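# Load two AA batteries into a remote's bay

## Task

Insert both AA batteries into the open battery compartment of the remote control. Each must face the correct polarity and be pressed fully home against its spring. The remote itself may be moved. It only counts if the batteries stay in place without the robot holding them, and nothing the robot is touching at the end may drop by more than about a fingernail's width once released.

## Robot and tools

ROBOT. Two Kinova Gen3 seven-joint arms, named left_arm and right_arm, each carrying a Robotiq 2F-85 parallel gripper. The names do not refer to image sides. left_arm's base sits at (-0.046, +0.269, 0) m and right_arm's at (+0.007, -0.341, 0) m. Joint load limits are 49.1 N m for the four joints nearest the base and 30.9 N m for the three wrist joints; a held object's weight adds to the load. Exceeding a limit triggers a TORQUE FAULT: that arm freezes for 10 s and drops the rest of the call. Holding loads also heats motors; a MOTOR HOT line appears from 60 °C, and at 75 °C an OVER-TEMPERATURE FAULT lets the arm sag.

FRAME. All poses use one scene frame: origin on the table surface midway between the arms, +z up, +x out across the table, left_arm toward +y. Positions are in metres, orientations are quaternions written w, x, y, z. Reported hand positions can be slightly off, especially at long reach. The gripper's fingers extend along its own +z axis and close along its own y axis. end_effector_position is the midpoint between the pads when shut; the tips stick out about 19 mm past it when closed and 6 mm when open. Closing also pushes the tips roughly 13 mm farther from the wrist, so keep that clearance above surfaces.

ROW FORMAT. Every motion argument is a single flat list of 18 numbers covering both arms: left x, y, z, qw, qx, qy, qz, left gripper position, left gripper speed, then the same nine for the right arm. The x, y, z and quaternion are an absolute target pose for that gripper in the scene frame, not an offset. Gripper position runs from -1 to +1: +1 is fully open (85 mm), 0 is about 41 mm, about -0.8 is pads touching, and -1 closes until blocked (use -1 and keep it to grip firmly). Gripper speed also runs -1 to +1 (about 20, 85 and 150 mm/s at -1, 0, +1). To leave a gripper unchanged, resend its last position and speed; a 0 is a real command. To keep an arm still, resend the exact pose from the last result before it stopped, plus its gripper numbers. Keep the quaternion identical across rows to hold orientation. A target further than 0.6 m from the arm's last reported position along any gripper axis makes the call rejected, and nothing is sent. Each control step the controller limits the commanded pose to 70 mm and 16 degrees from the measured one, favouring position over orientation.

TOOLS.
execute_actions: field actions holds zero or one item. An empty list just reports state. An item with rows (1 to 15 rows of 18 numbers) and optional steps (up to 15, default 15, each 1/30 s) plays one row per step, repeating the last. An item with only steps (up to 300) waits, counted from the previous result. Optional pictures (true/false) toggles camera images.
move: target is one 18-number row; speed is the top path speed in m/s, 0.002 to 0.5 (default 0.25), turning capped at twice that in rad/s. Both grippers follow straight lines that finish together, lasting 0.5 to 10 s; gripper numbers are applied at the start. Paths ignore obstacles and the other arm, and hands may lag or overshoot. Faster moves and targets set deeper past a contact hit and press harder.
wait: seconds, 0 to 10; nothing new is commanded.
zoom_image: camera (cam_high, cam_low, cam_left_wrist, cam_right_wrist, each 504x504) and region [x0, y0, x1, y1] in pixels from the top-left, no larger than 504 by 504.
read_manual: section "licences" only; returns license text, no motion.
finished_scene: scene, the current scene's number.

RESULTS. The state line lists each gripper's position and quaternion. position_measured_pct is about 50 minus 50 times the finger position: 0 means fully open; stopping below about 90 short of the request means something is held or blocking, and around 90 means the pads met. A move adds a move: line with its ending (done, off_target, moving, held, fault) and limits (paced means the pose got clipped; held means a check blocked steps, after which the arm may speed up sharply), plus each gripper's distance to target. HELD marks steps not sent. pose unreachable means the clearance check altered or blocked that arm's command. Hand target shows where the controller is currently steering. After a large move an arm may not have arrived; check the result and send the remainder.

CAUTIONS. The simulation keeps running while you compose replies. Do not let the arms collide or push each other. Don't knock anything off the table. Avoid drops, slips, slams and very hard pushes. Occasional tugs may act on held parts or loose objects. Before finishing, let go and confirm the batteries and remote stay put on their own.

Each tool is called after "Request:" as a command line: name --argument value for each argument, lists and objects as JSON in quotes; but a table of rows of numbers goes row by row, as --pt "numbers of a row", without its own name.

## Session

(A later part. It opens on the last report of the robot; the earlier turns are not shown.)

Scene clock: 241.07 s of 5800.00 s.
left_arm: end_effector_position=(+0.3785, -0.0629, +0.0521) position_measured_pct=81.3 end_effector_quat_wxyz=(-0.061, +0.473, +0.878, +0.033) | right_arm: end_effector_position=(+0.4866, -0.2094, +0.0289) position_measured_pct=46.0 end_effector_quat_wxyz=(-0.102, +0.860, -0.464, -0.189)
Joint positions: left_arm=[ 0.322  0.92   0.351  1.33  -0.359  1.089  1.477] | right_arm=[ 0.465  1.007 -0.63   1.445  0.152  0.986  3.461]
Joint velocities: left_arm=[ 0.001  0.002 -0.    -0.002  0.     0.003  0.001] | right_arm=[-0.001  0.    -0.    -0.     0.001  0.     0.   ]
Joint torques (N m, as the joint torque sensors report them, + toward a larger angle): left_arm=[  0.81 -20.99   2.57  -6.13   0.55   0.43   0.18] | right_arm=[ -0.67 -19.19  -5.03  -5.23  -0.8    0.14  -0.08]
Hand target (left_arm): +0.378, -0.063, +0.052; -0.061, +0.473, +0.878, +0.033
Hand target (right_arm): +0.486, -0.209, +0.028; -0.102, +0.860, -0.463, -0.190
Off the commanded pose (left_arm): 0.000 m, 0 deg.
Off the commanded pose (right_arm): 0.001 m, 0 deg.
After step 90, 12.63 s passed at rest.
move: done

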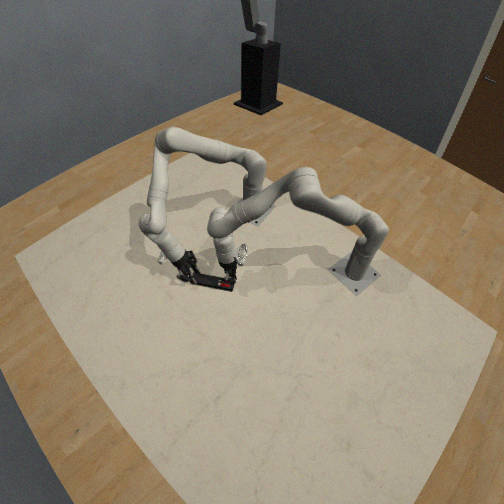

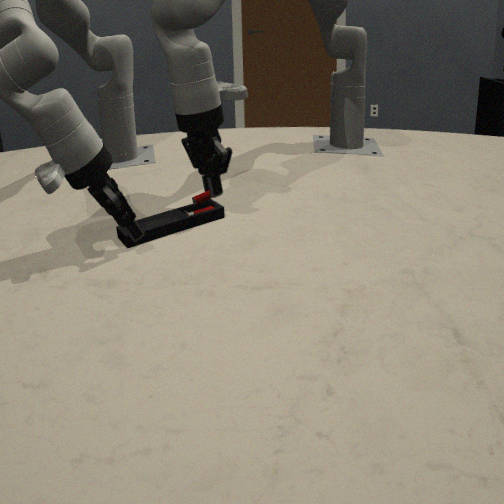

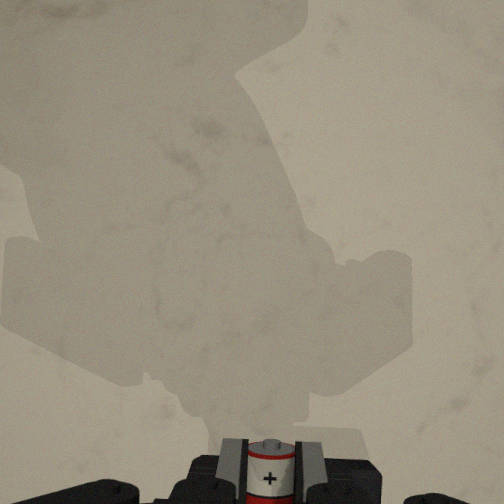

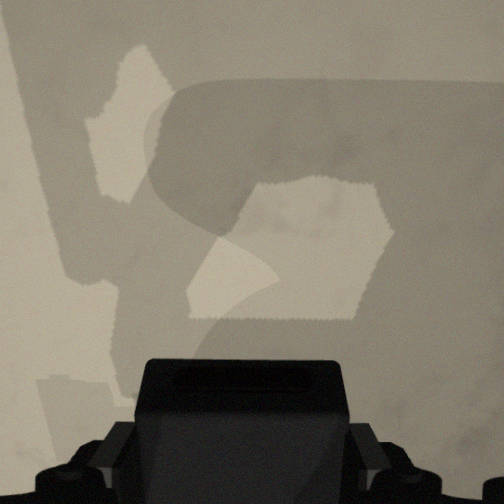

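Request:
move --target '[0.3785,-0.063,0.045,-0.061,0.473,0.878,0.033,-1,0,0.486,-0.209,0.028,-0.102,0.859,-0.463,-0.19,-1,0]' --speed 0.01

Request:
zoom_image --camera "cam_low" --region '[150,160,250,240]'

Request:
move --target '[0.3785,-0.063,0.045,-0.061,0.473,0.878,0.033,-0.4,-0.7,0.486,-0.209,0.028,-0.102,0.859,-0.463,-0.19,-1,0]'

Request:
move --target '[0.371,-0.036,0.085,0.301,0.445,0.827,-0.162,-0.4,-0.7,0.486,-0.209,0.028,-0.102,0.859,-0.463,-0.19,-1,0]' --speed 0.06

Request:
zoom_image --camera "cam_low" --region '[150,160,250,240]'

Scene clock: 253.27 s of 5800.00 s.
left_arm: end_effector_position=(+0.3785, -0.0630, +0.0451) position_measured_pct=81.3 end_effector_quat_wxyz=(-0.061, +0.473, +0.878, +0.033) | right_arm: end_effector_position=(+0.4867, -0.2095, +0.0289) position_measured_pct=46.0 end_effector_quat_wxyz=(-0.102, +0.860, -0.464, -0.189)
Joint positions: left_arm=[ 0.323  0.931  0.348  1.333 -0.362  1.075  1.48 ] | right_arm=[ 0.465  1.007 -0.63   1.445  0.152  0.986  3.461]
Joint velocities: left_arm=[ 0.001  0.001 -0.001 -0.001  0.001 -0.001  0.001] | right_arm=[ 0.     0.    -0.001  0.     0.001  0.     0.   ]
Joint torques (N m, as the joint torque sensors report them, + toward a larger angle): left_arm=[ -0.08 -21.01   2.13  -6.14   0.23   0.56   0.06] | right_arm=[ -0.46 -19.03  -4.88  -4.75  -0.79   0.18  -0.18]
Hand target (left_arm): +0.378, -0.063, +0.045; -0.061, +0.473, +0.878, +0.033
Hand target (right_arm): +0.486, -0.209, +0.028; -0.102, +0.860, -0.463, -0.190
Off the commanded pose (left_arm): 0.000 m, 0 deg.
Off the commanded pose (right_arm): 0.001 m, 0 deg.
After step 90, 8.27 s passed at rest.
move: done

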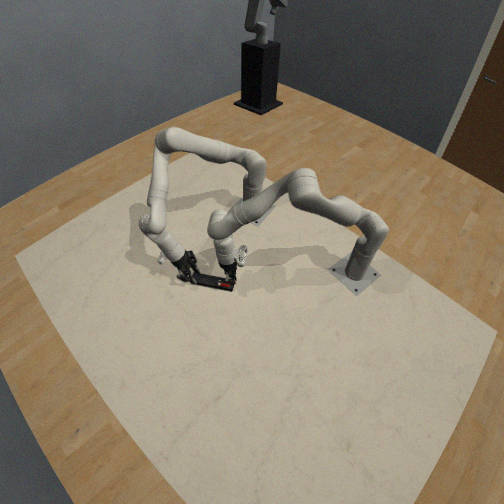

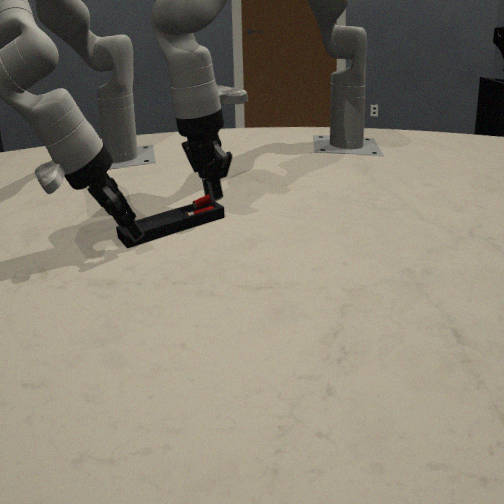

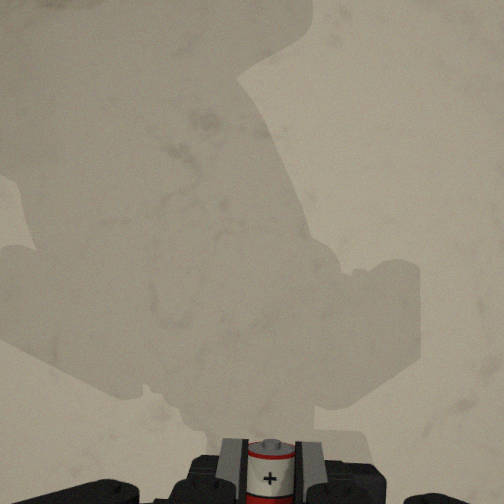

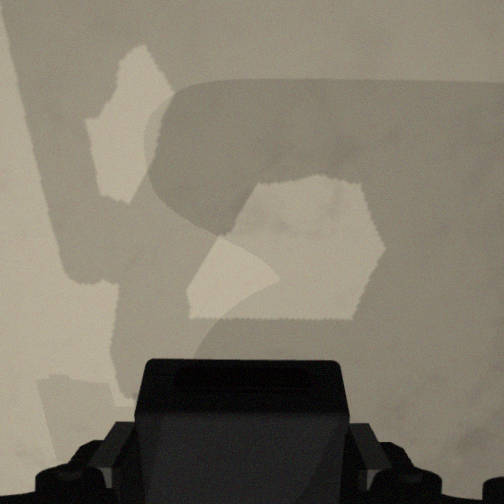

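Region (150, 160, 250, 240) of cam_low's 504x504 image, scaled by 5.040, with more detail than that image has; it fills the top 403 rows of this view, and the rest is white.

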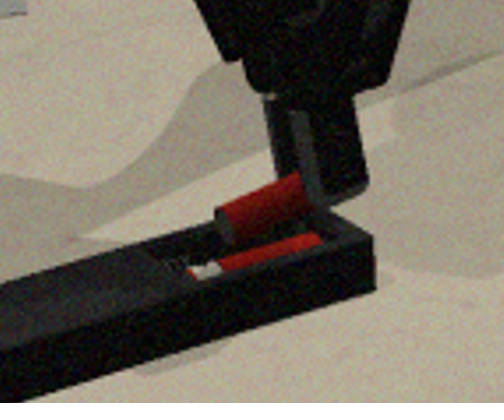

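Scene clock: 253.97 s of 5800.00 s.
left_arm: end_effector_position=(+0.3785, -0.0630, +0.0450) position_measured_pct=69.8 end_effector_quat_wxyz=(-0.061, +0.473, +0.878, +0.033) | right_arm: end_effector_position=(+0.4867, -0.2095, +0.0289) position_measured_pct=46.0 end_effector_quat_wxyz=(-0.102, +0.860, -0.464, -0.189)
Joint positions: left_arm=[ 0.323  0.931  0.348  1.333 -0.362  1.075  1.48 ] | right_arm=[ 0.465  1.007 -0.63   1.445  0.152  0.986  3.461]
Joint velocities: left_arm=[-0.001 -0.    -0.    -0.    -0.    -0.    -0.   ] | right_arm=[ 0.001  0.001 -0.     0.     0.     0.002 -0.   ]
Joint torques (N m, as the joint torque sensors report them, + toward a larger angle): left_arm=[  0.27 -21.04   2.49  -6.06   0.63   0.34   0.09] | right_arm=[ -0.5  -19.15  -5.04  -5.27  -0.52   0.14  -0.2 ]
Hand target (left_arm): +0.378, -0.063, +0.045; -0.061, +0.473, +0.878, +0.033
Hand target (right_arm): +0.486, -0.209, +0.028; -0.102, +0.860, -0.463, -0.190
Off the commanded pose (left_arm): 0.000 m, 0 deg.
Off the commanded pose (right_arm): 0.001 m, 0 deg.
move: done

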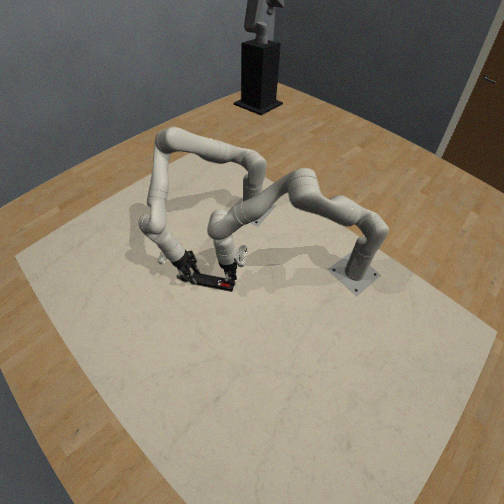

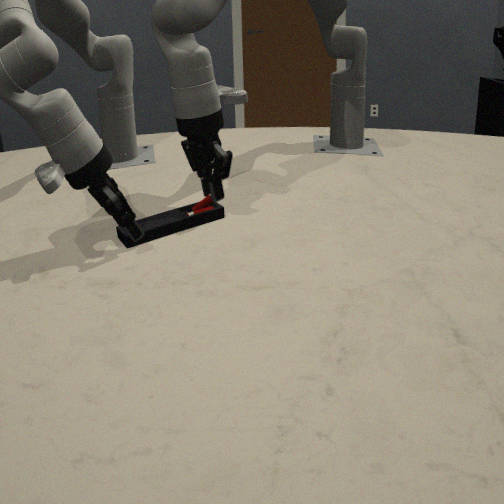

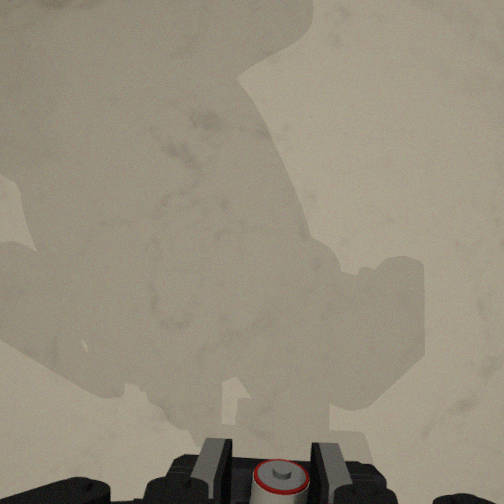

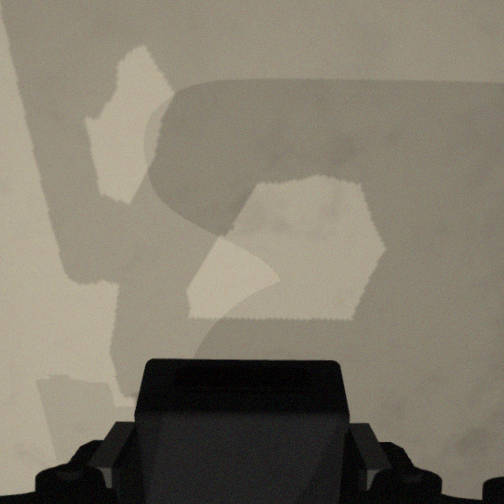

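Scene clock: 261.20 s of 5800.00 s.
left_arm: end_effector_position=(+0.3702, -0.0370, +0.0855) position_measured_pct=69.8 end_effector_quat_wxyz=(+0.302, +0.445, +0.827, -0.162) | right_arm: end_effector_position=(+0.4868, -0.2096, +0.0289) position_measured_pct=46.0 end_effector_quat_wxyz=(-0.102, +0.859, -0.464, -0.189)
Joint positions: left_arm=[-0.116  0.682  0.453  2.242 -0.446 -0.327  1.354] | right_arm=[ 0.465  1.007 -0.631  1.445  0.153  0.987  3.46 ]
Joint velocities: left_arm=[-0.004  0.002 -0.002  0.005 -0.002 -0.009  0.   ] | right_arm=[-0.     0.001  0.001 -0.     0.     0.    -0.   ]
Joint torques (N m, as the joint torque sensors report them, + toward a larger angle): left_arm=[ -0.17 -13.97   3.71  -3.63   0.57  -1.83   0.09] | right_arm=[ -0.89 -18.67  -5.23  -5.14  -0.65   0.12  -0.17]
Hand target (left_arm): +0.370, -0.037, +0.085; +0.302, +0.445, +0.827, -0.162
Hand target (right_arm): +0.486, -0.209, +0.028; -0.102, +0.860, -0.463, -0.190
Off the commanded pose (left_arm): 0.001 m, 0 deg.
Off the commanded pose (right_arm): 0.001 m, 0 deg.
move: done

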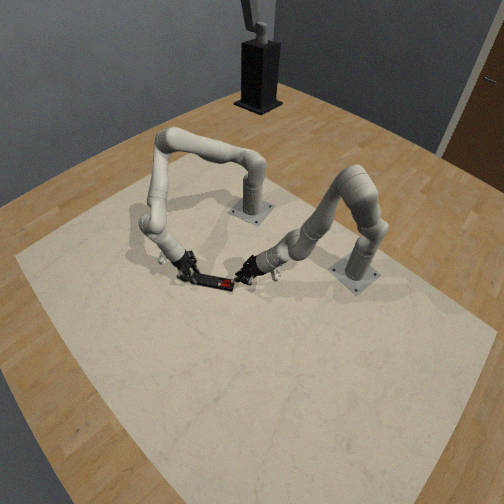

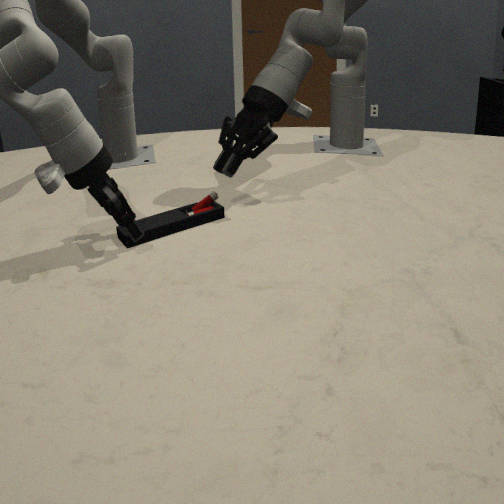

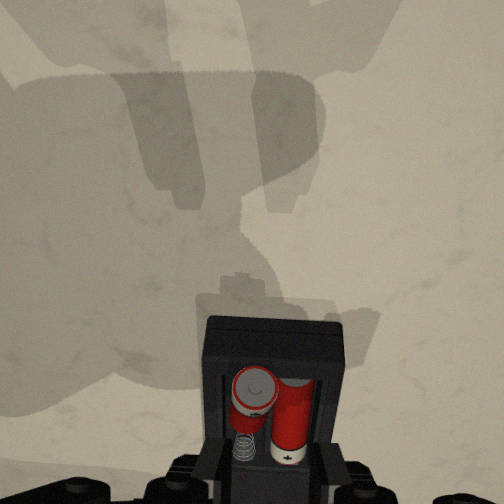

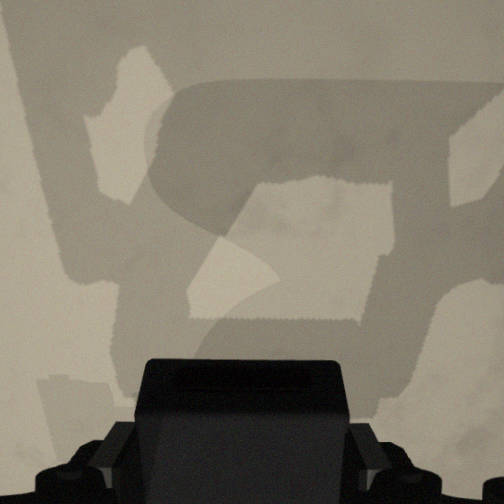

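Region (150, 160, 250, 240) of cam_low's 504x504 image, scaled by 5.040, with more detail than that image has; it fills the top 403 rows of this view, and the rest is white.

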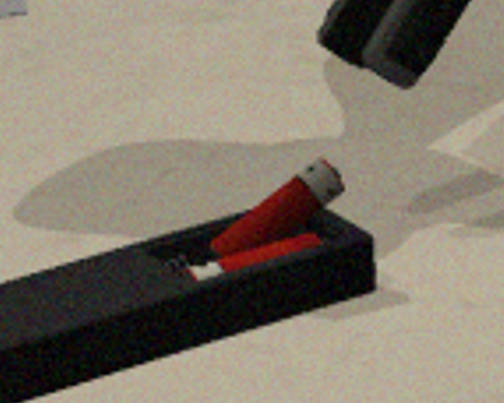

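Request:
move --target '[0.369,-0.050,0.065,0.301,0.445,0.827,-0.162,-1,0,0.486,-0.209,0.028,-0.102,0.859,-0.463,-0.19,-1,0]' --speed 0.04

Request:
zoom_image --camera "cam_low" --region '[150,160,250,240]'

Scene clock: 272.97 s of 5800.00 s.
left_arm: end_effector_position=(+0.3693, -0.0496, +0.0652) position_measured_pct=91.7 end_effector_quat_wxyz=(+0.301, +0.445, +0.828, -0.162) | right_arm: end_effector_position=(+0.4868, -0.2095, +0.0289) position_measured_pct=46.0 end_effector_quat_wxyz=(-0.102, +0.860, -0.464, -0.189)
Joint positions: left_arm=[-0.034  0.734  0.391  2.231 -0.398 -0.386  1.327] | right_arm=[ 0.465  1.007 -0.631  1.445  0.153  0.986  3.46 ]
Joint velocities: left_arm=[ 0.008  0.004 -0.001 -0.     0.003 -0.001 -0.   ] | right_arm=[ 0.002  0.002  0.001  0.    -0.    -0.     0.   ]
Joint torques (N m, as the joint torque sensors report them, + toward a larger angle): left_arm=[ -0.3  -14.7    2.73  -3.17   0.35  -2.06   0.32] | right_arm=[ -0.79 -18.83  -5.03  -5.1   -0.82   0.29  -0.09]
Hand target (left_arm): +0.369, -0.050, +0.065; +0.301, +0.445, +0.827, -0.162
Hand target (right_arm): +0.486, -0.209, +0.028; -0.102, +0.860, -0.463, -0.190
Off the commanded pose (left_arm): 0.000 m, 0 deg.
Off the commanded pose (right_arm): 0.001 m, 0 deg.
After step 90, 7.87 s passed at rest.
move: done

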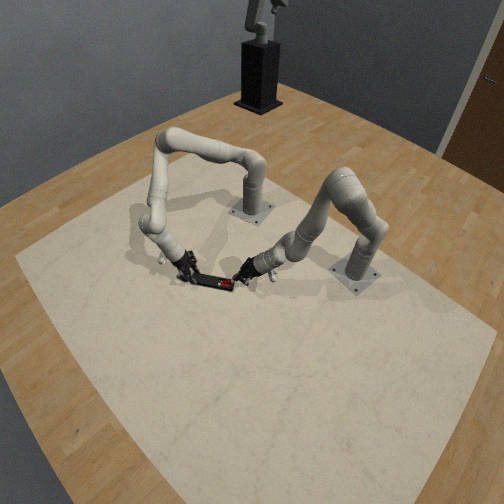

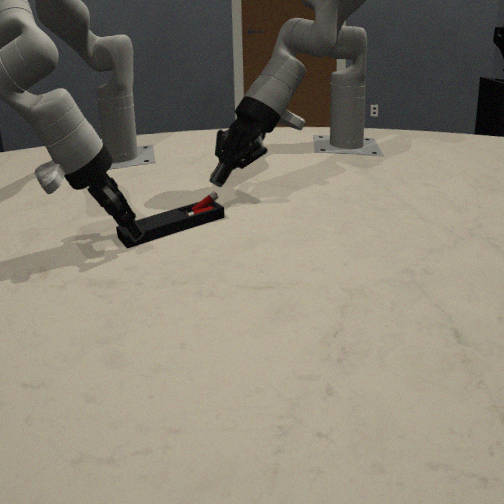

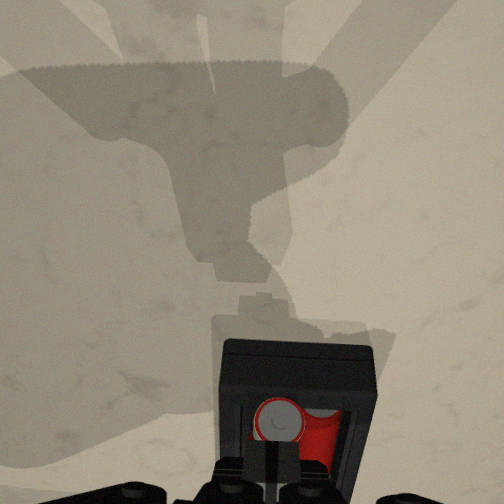

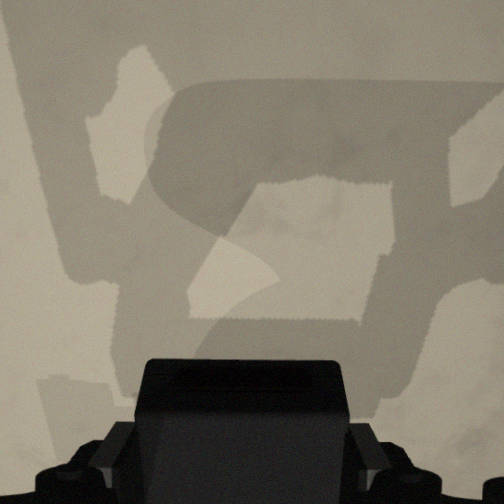

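Region (150, 160, 250, 240) of cam_low's 504x504 image, scaled by 5.040, with more detail than that image has; it fills the top 403 rows of this view, and the rest is white.

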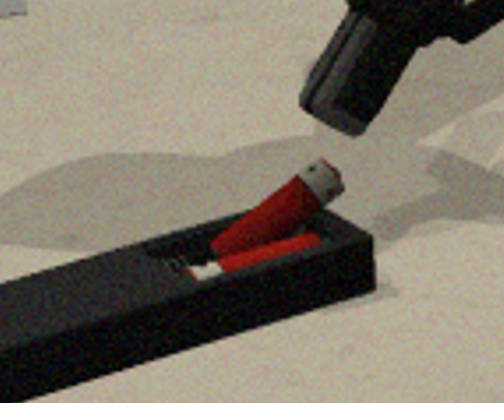

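Request:
move --target '[0.3635,-0.039,0.062,0.301,0.445,0.827,-0.162,-1,0,0.486,-0.209,0.028,-0.102,0.859,-0.463,-0.19,-1,0]' --speed 0.03

Request:
move --target '[0.3635,-0.039,0.05,0.301,0.445,0.827,-0.162,-1,0,0.486,-0.209,0.028,-0.102,0.859,-0.463,-0.19,-1,0]' --speed 0.02

Request:
zoom_image --camera "cam_low" --region '[150,160,250,240]'

Scene clock: 281.17 s of 5800.00 s.
left_arm: end_effector_position=(+0.3634, -0.0392, +0.0621) position_measured_pct=91.7 end_effector_quat_wxyz=(+0.301, +0.445, +0.827, -0.162) | right_arm: end_effector_position=(+0.4868, -0.2096, +0.0289) position_measured_pct=46.0 end_effector_quat_wxyz=(-0.102, +0.860, -0.464, -0.189)
Joint positions: left_arm=[-0.055  0.737  0.386  2.263 -0.413 -0.415  1.316] | right_arm=[ 0.465  1.007 -0.631  1.445  0.153  0.987  3.46 ]
Joint velocities: left_arm=[-0.004 -0.    -0.001  0.002 -0.002 -0.002  0.001] | right_arm=[ 0.    -0.001 -0.     0.    -0.     0.001 -0.   ]
Joint torques (N m, as the joint torque sensors report them, + toward a larger angle): left_arm=[  0.38 -14.67   3.02  -2.54   0.45  -1.93   0.01] | right_arm=[ -0.77 -19.02  -4.91  -5.09  -0.93   0.07   0.04]
Hand target (left_arm): +0.363, -0.039, +0.062; +0.301, +0.445, +0.827, -0.162
Hand target (right_arm): +0.486, -0.209, +0.028; -0.102, +0.860, -0.463, -0.190
Off the commanded pose (left_arm): 0.000 m, 0 deg.
Off the commanded pose (right_arm): 0.001 m, 0 deg.
After step 90, 4.47 s passed at rest.
move: done

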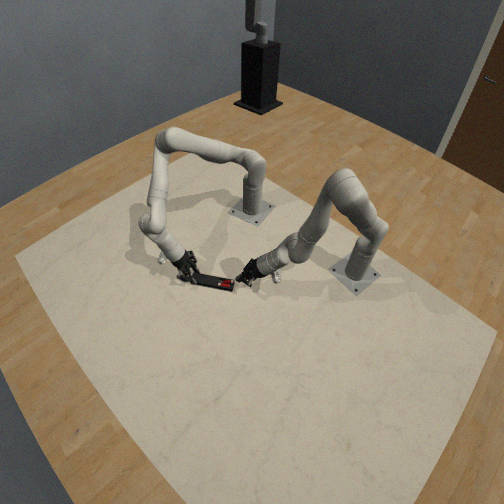

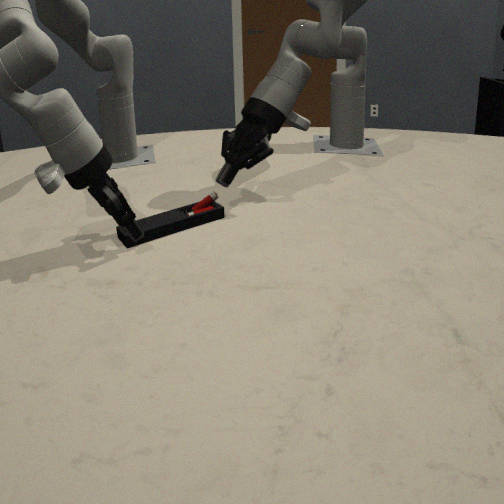

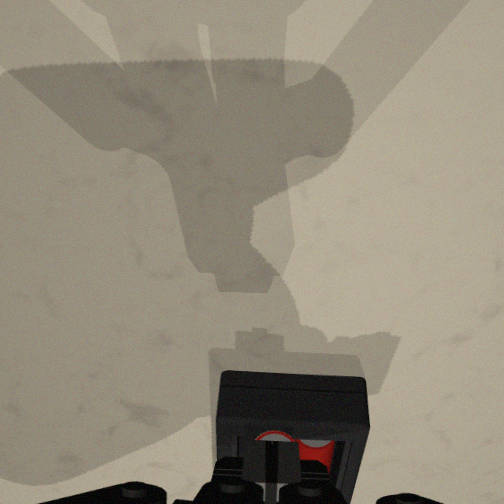

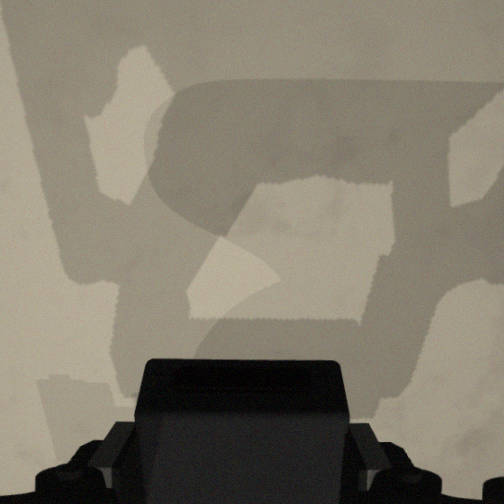

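Scene clock: 282.00 s of 5800.00 s.
left_arm: end_effector_position=(+0.3636, -0.0389, +0.0502) position_measured_pct=91.7 end_effector_quat_wxyz=(+0.301, +0.445, +0.827, -0.162) | right_arm: end_effector_position=(+0.4868, -0.2095, +0.0289) position_measured_pct=46.0 end_effector_quat_wxyz=(-0.102, +0.860, -0.464, -0.189)
Joint positions: left_arm=[-0.039  0.769  0.362  2.264 -0.406 -0.451  1.299] | right_arm=[ 0.465  1.007 -0.631  1.445  0.153  0.986  3.46 ]
Joint velocities: left_arm=[ 0.003  0.006 -0.002 -0.    -0.001 -0.003 -0.   ] | right_arm=[-0.    -0.    -0.001 -0.    -0.    -0.001 -0.   ]
Joint torques (N m, as the joint torque sensors report them, + toward a larger angle): left_arm=[  0.12 -14.67   2.97  -2.69  -0.02  -1.74  -0.04] | right_arm=[ -0.62 -18.7   -5.1   -4.91  -0.87   0.08  -0.28]
Hand target (left_arm): +0.363, -0.039, +0.050; +0.301, +0.445, +0.827, -0.162
Hand target (right_arm): +0.486, -0.209, +0.028; -0.102, +0.860, -0.463, -0.190
Off the commanded pose (left_arm): 0.000 m, 0 deg.
Off the commanded pose (right_arm): 0.001 m, 0 deg.
move: done

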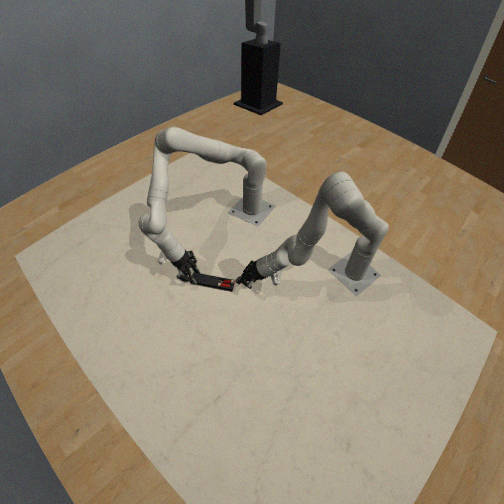

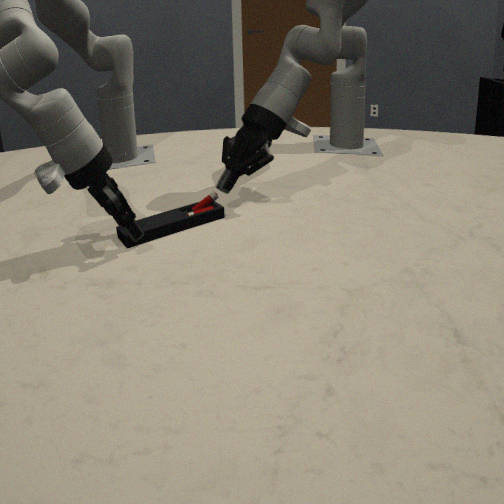

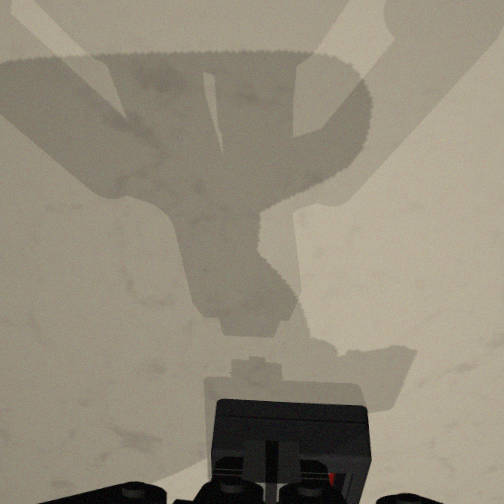

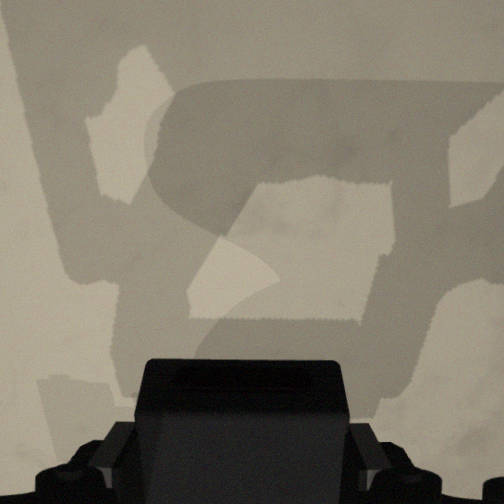

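Region (150, 160, 250, 240) of cam_low's 504x504 image, scaled by 5.040, with more detail than that image has; it fills the top 403 rows of this view, and the rest is white.

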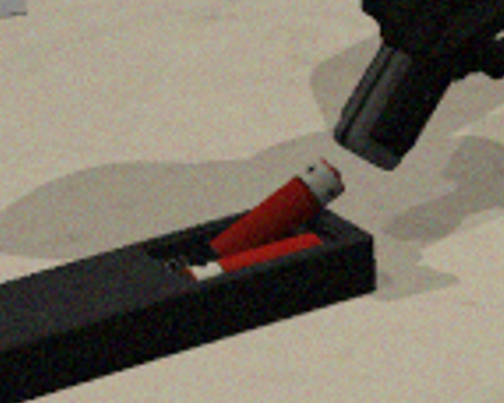

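Request:
move --target '[0.365,-0.0415,0.045,0.301,0.445,0.827,-0.162,-1,0,0.486,-0.209,0.028,-0.102,0.859,-0.463,-0.19,-1,0]' --speed 0.02

Request:
move --target '[0.376,-0.058,0.045,0.301,0.445,0.827,-0.162,-1,0,0.486,-0.209,0.028,-0.102,0.859,-0.463,-0.19,-1,0]' --speed 0.012

Request:
zoom_image --camera "cam_low" --region '[150,160,250,240]'

Scene clock: 290.07 s of 5800.00 s.
left_arm: end_effector_position=(+0.3651, -0.0414, +0.0451) position_measured_pct=91.7 end_effector_quat_wxyz=(+0.301, +0.445, +0.828, -0.162) | right_arm: end_effector_position=(+0.4868, -0.2096, +0.0289) position_measured_pct=46.0 end_effector_quat_wxyz=(-0.102, +0.859, -0.464, -0.189)
Joint positions: left_arm=[-0.027  0.785  0.354  2.256 -0.4   -0.46   1.294] | right_arm=[ 0.465  1.007 -0.631  1.445  0.153  0.986  3.46 ]
Joint velocities: left_arm=[ 0.003  0.003 -0.001 -0.    -0.    -0.001 -0.003] | right_arm=[ 0.001 -0.001 -0.     0.    -0.001  0.    -0.   ]
Joint torques (N m, as the joint torque sensors report them, + toward a larger angle): left_arm=[  0.05 -14.99   2.73  -2.82   0.19  -1.64   0.16] | right_arm=[ -0.89 -18.9   -4.92  -5.11  -0.85   0.09  -0.29]
Hand target (left_arm): +0.365, -0.041, +0.045; +0.301, +0.445, +0.827, -0.162
Hand target (right_arm): +0.486, -0.209, +0.028; -0.102, +0.860, -0.463, -0.190
Off the commanded pose (left_arm): 0.000 m, 0 deg.
Off the commanded pose (right_arm): 0.001 m, 0 deg.
After step 90, 4.37 s passed at rest.
move: done

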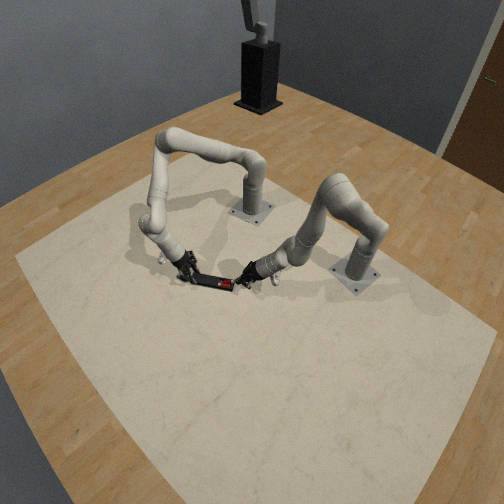

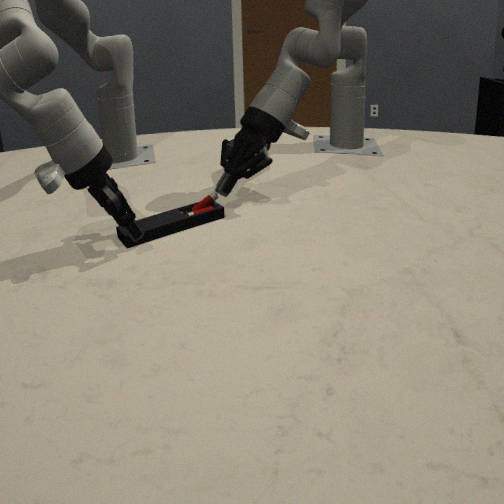

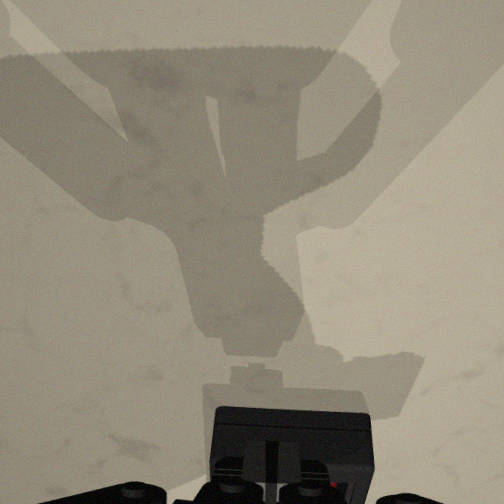

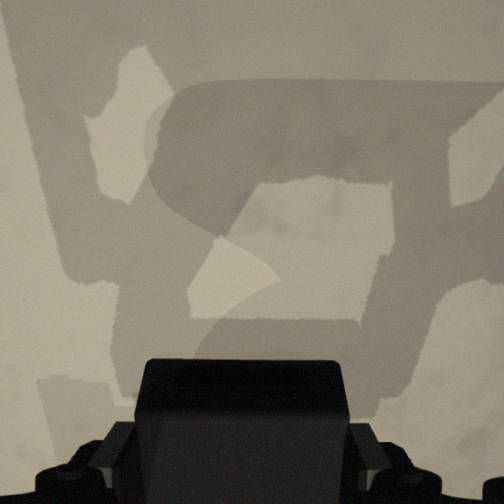

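Scene clock: 291.93 s of 5800.00 s.
left_arm: end_effector_position=(+0.3757, -0.0569, +0.0446) position_measured_pct=91.7 end_effector_quat_wxyz=(+0.300, +0.445, +0.828, -0.162) | right_arm: end_effector_position=(+0.4868, -0.2096, +0.0289) position_measured_pct=46.0 end_effector_quat_wxyz=(-0.102, +0.859, -0.464, -0.189)
Joint positions: left_arm=[ 0.003  0.794  0.358  2.201 -0.38  -0.419  1.306] | right_arm=[ 0.465  1.007 -0.632  1.445  0.154  0.987  3.46 ]
Joint velocities: left_arm=[ 0.002  0.001  0.001 -0.002  0.     0.002 -0.002] | right_arm=[-0.    -0.002 -0.     0.    -0.001 -0.001  0.   ]
Joint torques (N m, as the joint torque sensors report them, + toward a larger angle): left_arm=[  0.82 -15.13   3.23  -3.93   0.3   -2.13  -0.03] | right_arm=[ -0.55 -19.    -5.18  -4.75  -0.79   0.13  -0.25]
Hand target (left_arm): +0.376, -0.058, +0.045; +0.301, +0.445, +0.828, -0.162
Hand target (right_arm): +0.486, -0.209, +0.028; -0.102, +0.860, -0.463, -0.190
Off the commanded pose (left_arm): 0.001 m, 0 deg.
Off the commanded pose (right_arm): 0.001 m, 0 deg.
move: done

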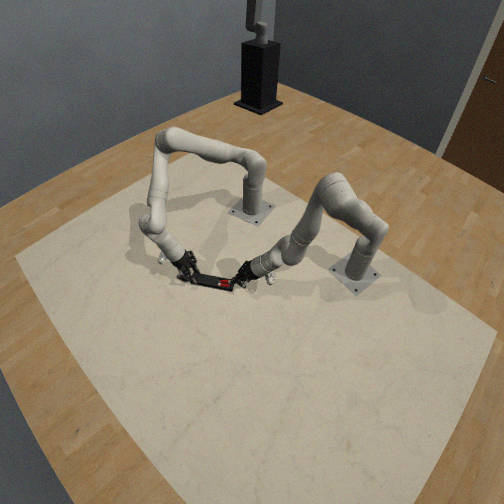

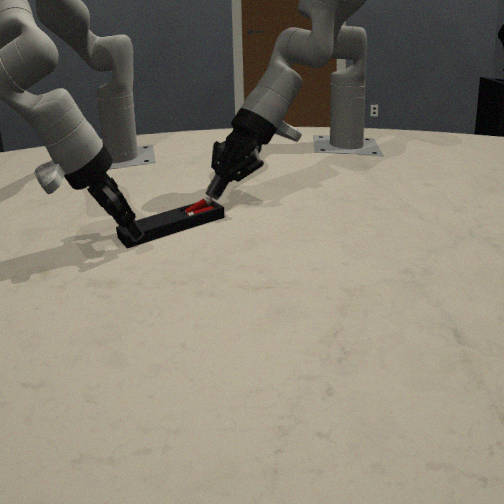

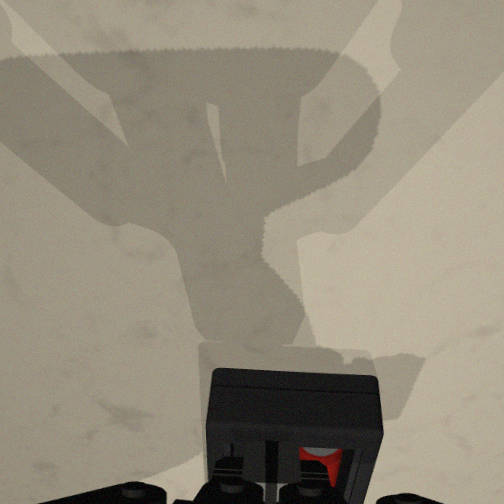

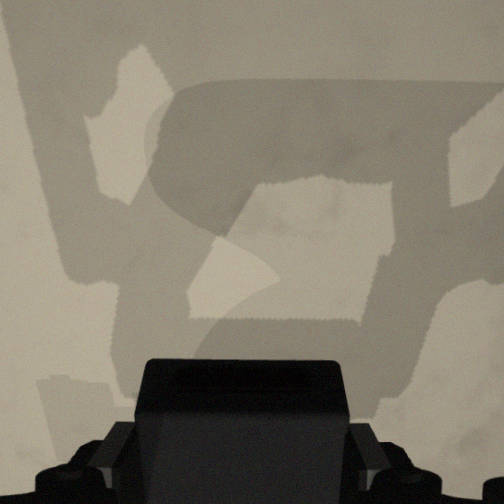

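Region (150, 160, 250, 240) of cam_low's 504x504 image, scaled by 5.040, with more detail than that image has; it fills the top 403 rows of this view, and the rest is white.

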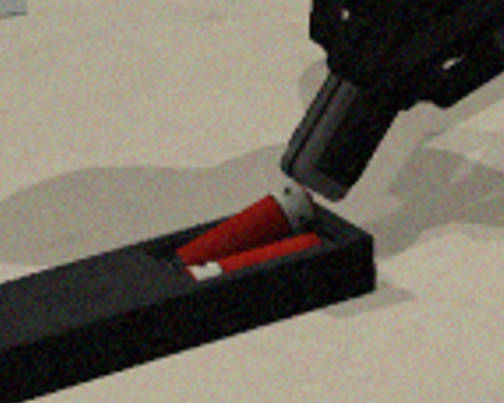

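Request:
move --target '[0.3785,-0.062,0.038,0.301,0.445,0.827,-0.162,-1,0,0.486,-0.209,0.028,-0.102,0.859,-0.463,-0.19,-1,0]' --speed 0.01

Request:
zoom_image --camera "cam_low" --region '[150,160,250,240]'

Scene clock: 299.97 s of 5800.00 s.
left_arm: end_effector_position=(+0.3789, -0.0611, +0.0398) position_measured_pct=91.7 end_effector_quat_wxyz=(+0.302, +0.445, +0.827, -0.161) | right_arm: end_effector_position=(+0.4881, -0.2117, +0.0289) position_measured_pct=46.0 end_effector_quat_wxyz=(-0.102, +0.859, -0.465, -0.187)
Joint positions: left_arm=[ 0.018  0.811  0.348  2.189 -0.373 -0.43   1.301] | right_arm=[ 0.468  1.007 -0.631  1.444  0.156  0.986  3.459]
Joint velocities: left_arm=[ 0.002  0.001 -0.001 -0.     0.003 -0.    -0.002] | right_arm=[ 0.002 -0.    -0.001 -0.     0.001 -0.001 -0.001]
Joint torques (N m, as the joint torque sensors report them, + toward a larger angle): left_arm=[  1.59 -12.03   2.89  -4.53   0.3   -1.49   0.24] | right_arm=[ -2.58 -18.54  -6.53  -4.07  -1.4    0.37   0.05]
Hand target (left_arm): +0.378, -0.062, +0.038; +0.301, +0.445, +0.827, -0.162
Hand target (right_arm): +0.486, -0.209, +0.028; -0.102, +0.860, -0.463, -0.190
Off the commanded pose (left_arm): 0.002 m, 0 deg.
Off the commanded pose (right_arm): 0.004 m, 0 deg.
After step 90, 3.93 s passed at rest.
move: off_target (right_arm)

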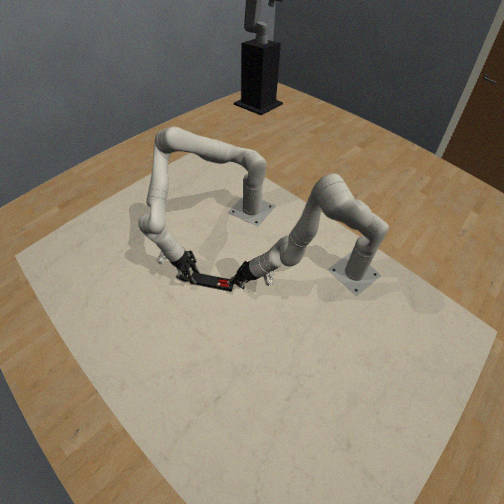

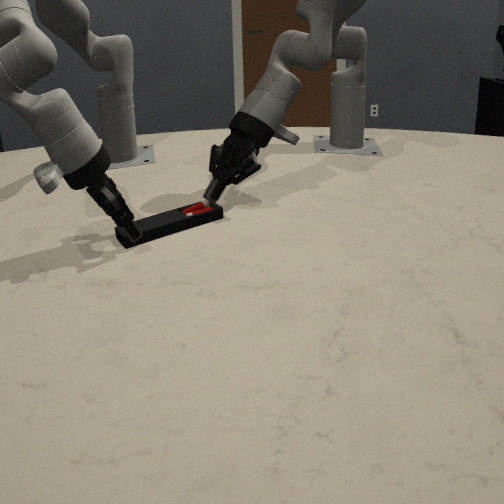

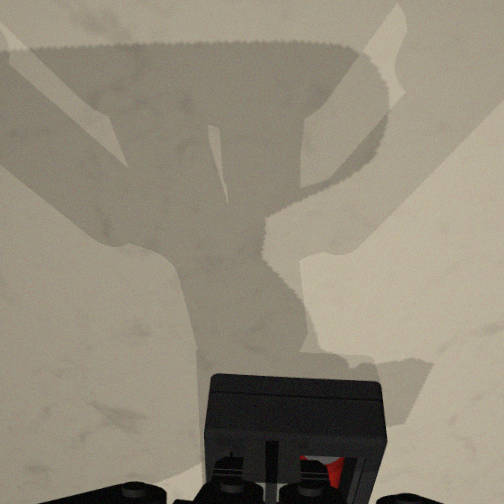

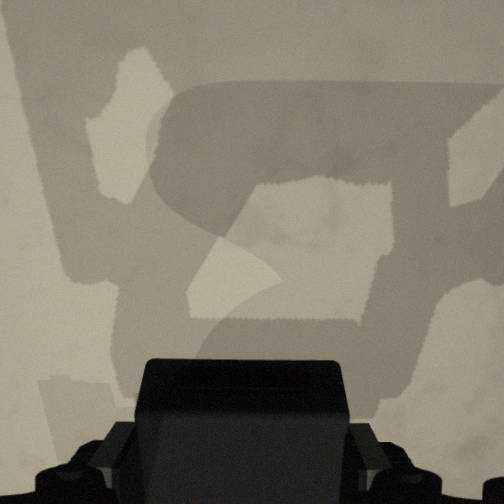

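Region (150, 160, 250, 240) of cam_low's 504x504 image, scaled by 5.040, with more detail than that image has; it fills the top 403 rows of this view, and the rest is white.

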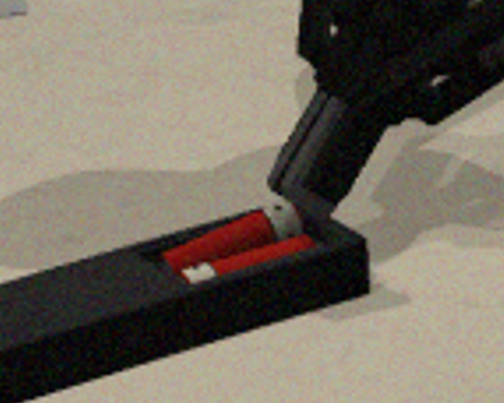

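Request:
move --target '[0.3835,-0.0695,0.038,0.301,0.445,0.827,-0.162,-1,0,0.486,-0.209,0.028,-0.102,0.859,-0.463,-0.19,-1,0]' --speed 0.01

Request:
zoom_image --camera "cam_low" --region '[150,160,250,240]'

Scene clock: 309.37 s of 5800.00 s.
left_arm: end_effector_position=(+0.3836, -0.0683, +0.0395) position_measured_pct=91.7 end_effector_quat_wxyz=(+0.302, +0.445, +0.827, -0.161) | right_arm: end_effector_position=(+0.4892, -0.2134, +0.0290) position_measured_pct=46.0 end_effector_quat_wxyz=(-0.102, +0.859, -0.466, -0.186)
Joint positions: left_arm=[ 0.031  0.815  0.35   2.163 -0.366 -0.41   1.306] | right_arm=[ 0.47   1.006 -0.631  1.442  0.159  0.986  3.457]
Joint velocities: left_arm=[ 0.001  0.001  0.    -0.001  0.     0.001 -0.001] | right_arm=[ 0.002  0.002 -0.002  0.     0.002  0.001 -0.002]
Joint torques (N m, as the joint torque sensors report them, + toward a larger angle): left_arm=[  1.8  -12.48   3.52  -5.5    0.54  -1.87   0.12] | right_arm=[ -3.46 -17.96  -7.71  -2.97  -2.04   0.52   0.12]
Hand target (left_arm): +0.384, -0.069, +0.038; +0.301, +0.445, +0.827, -0.162
Hand target (right_arm): +0.486, -0.209, +0.028; -0.102, +0.860, -0.463, -0.190
Off the commanded pose (left_arm): 0.002 m, 0 deg.
Off the commanded pose (right_arm): 0.006 m, 1 deg.
After step 90, 5.20 s passed at rest.
move: off_target (right_arm)

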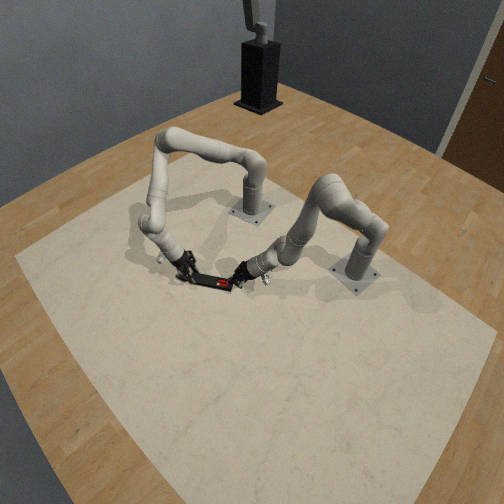

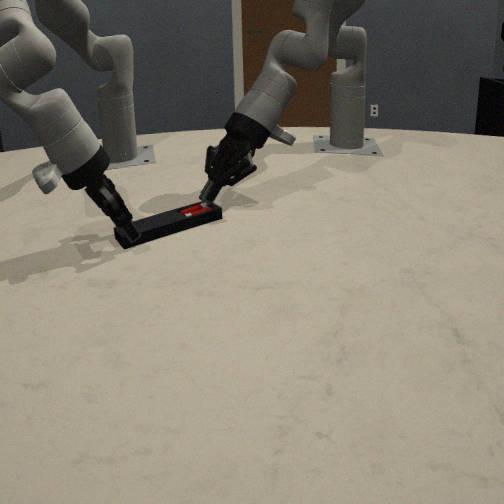

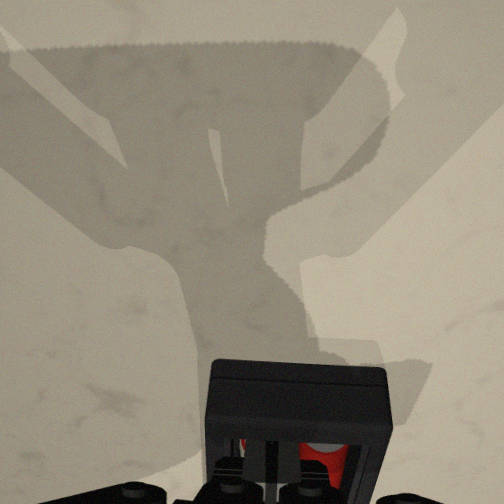

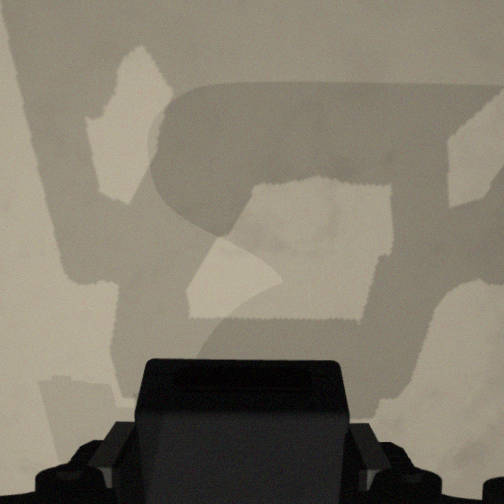

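Region (150, 160, 250, 240) of cam_low's 504x504 image, scaled by 5.040, with more detail than that image has; it fills the top 403 rows of this view, and the rest is white.

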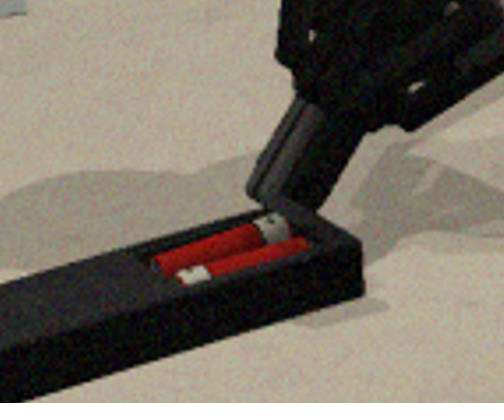

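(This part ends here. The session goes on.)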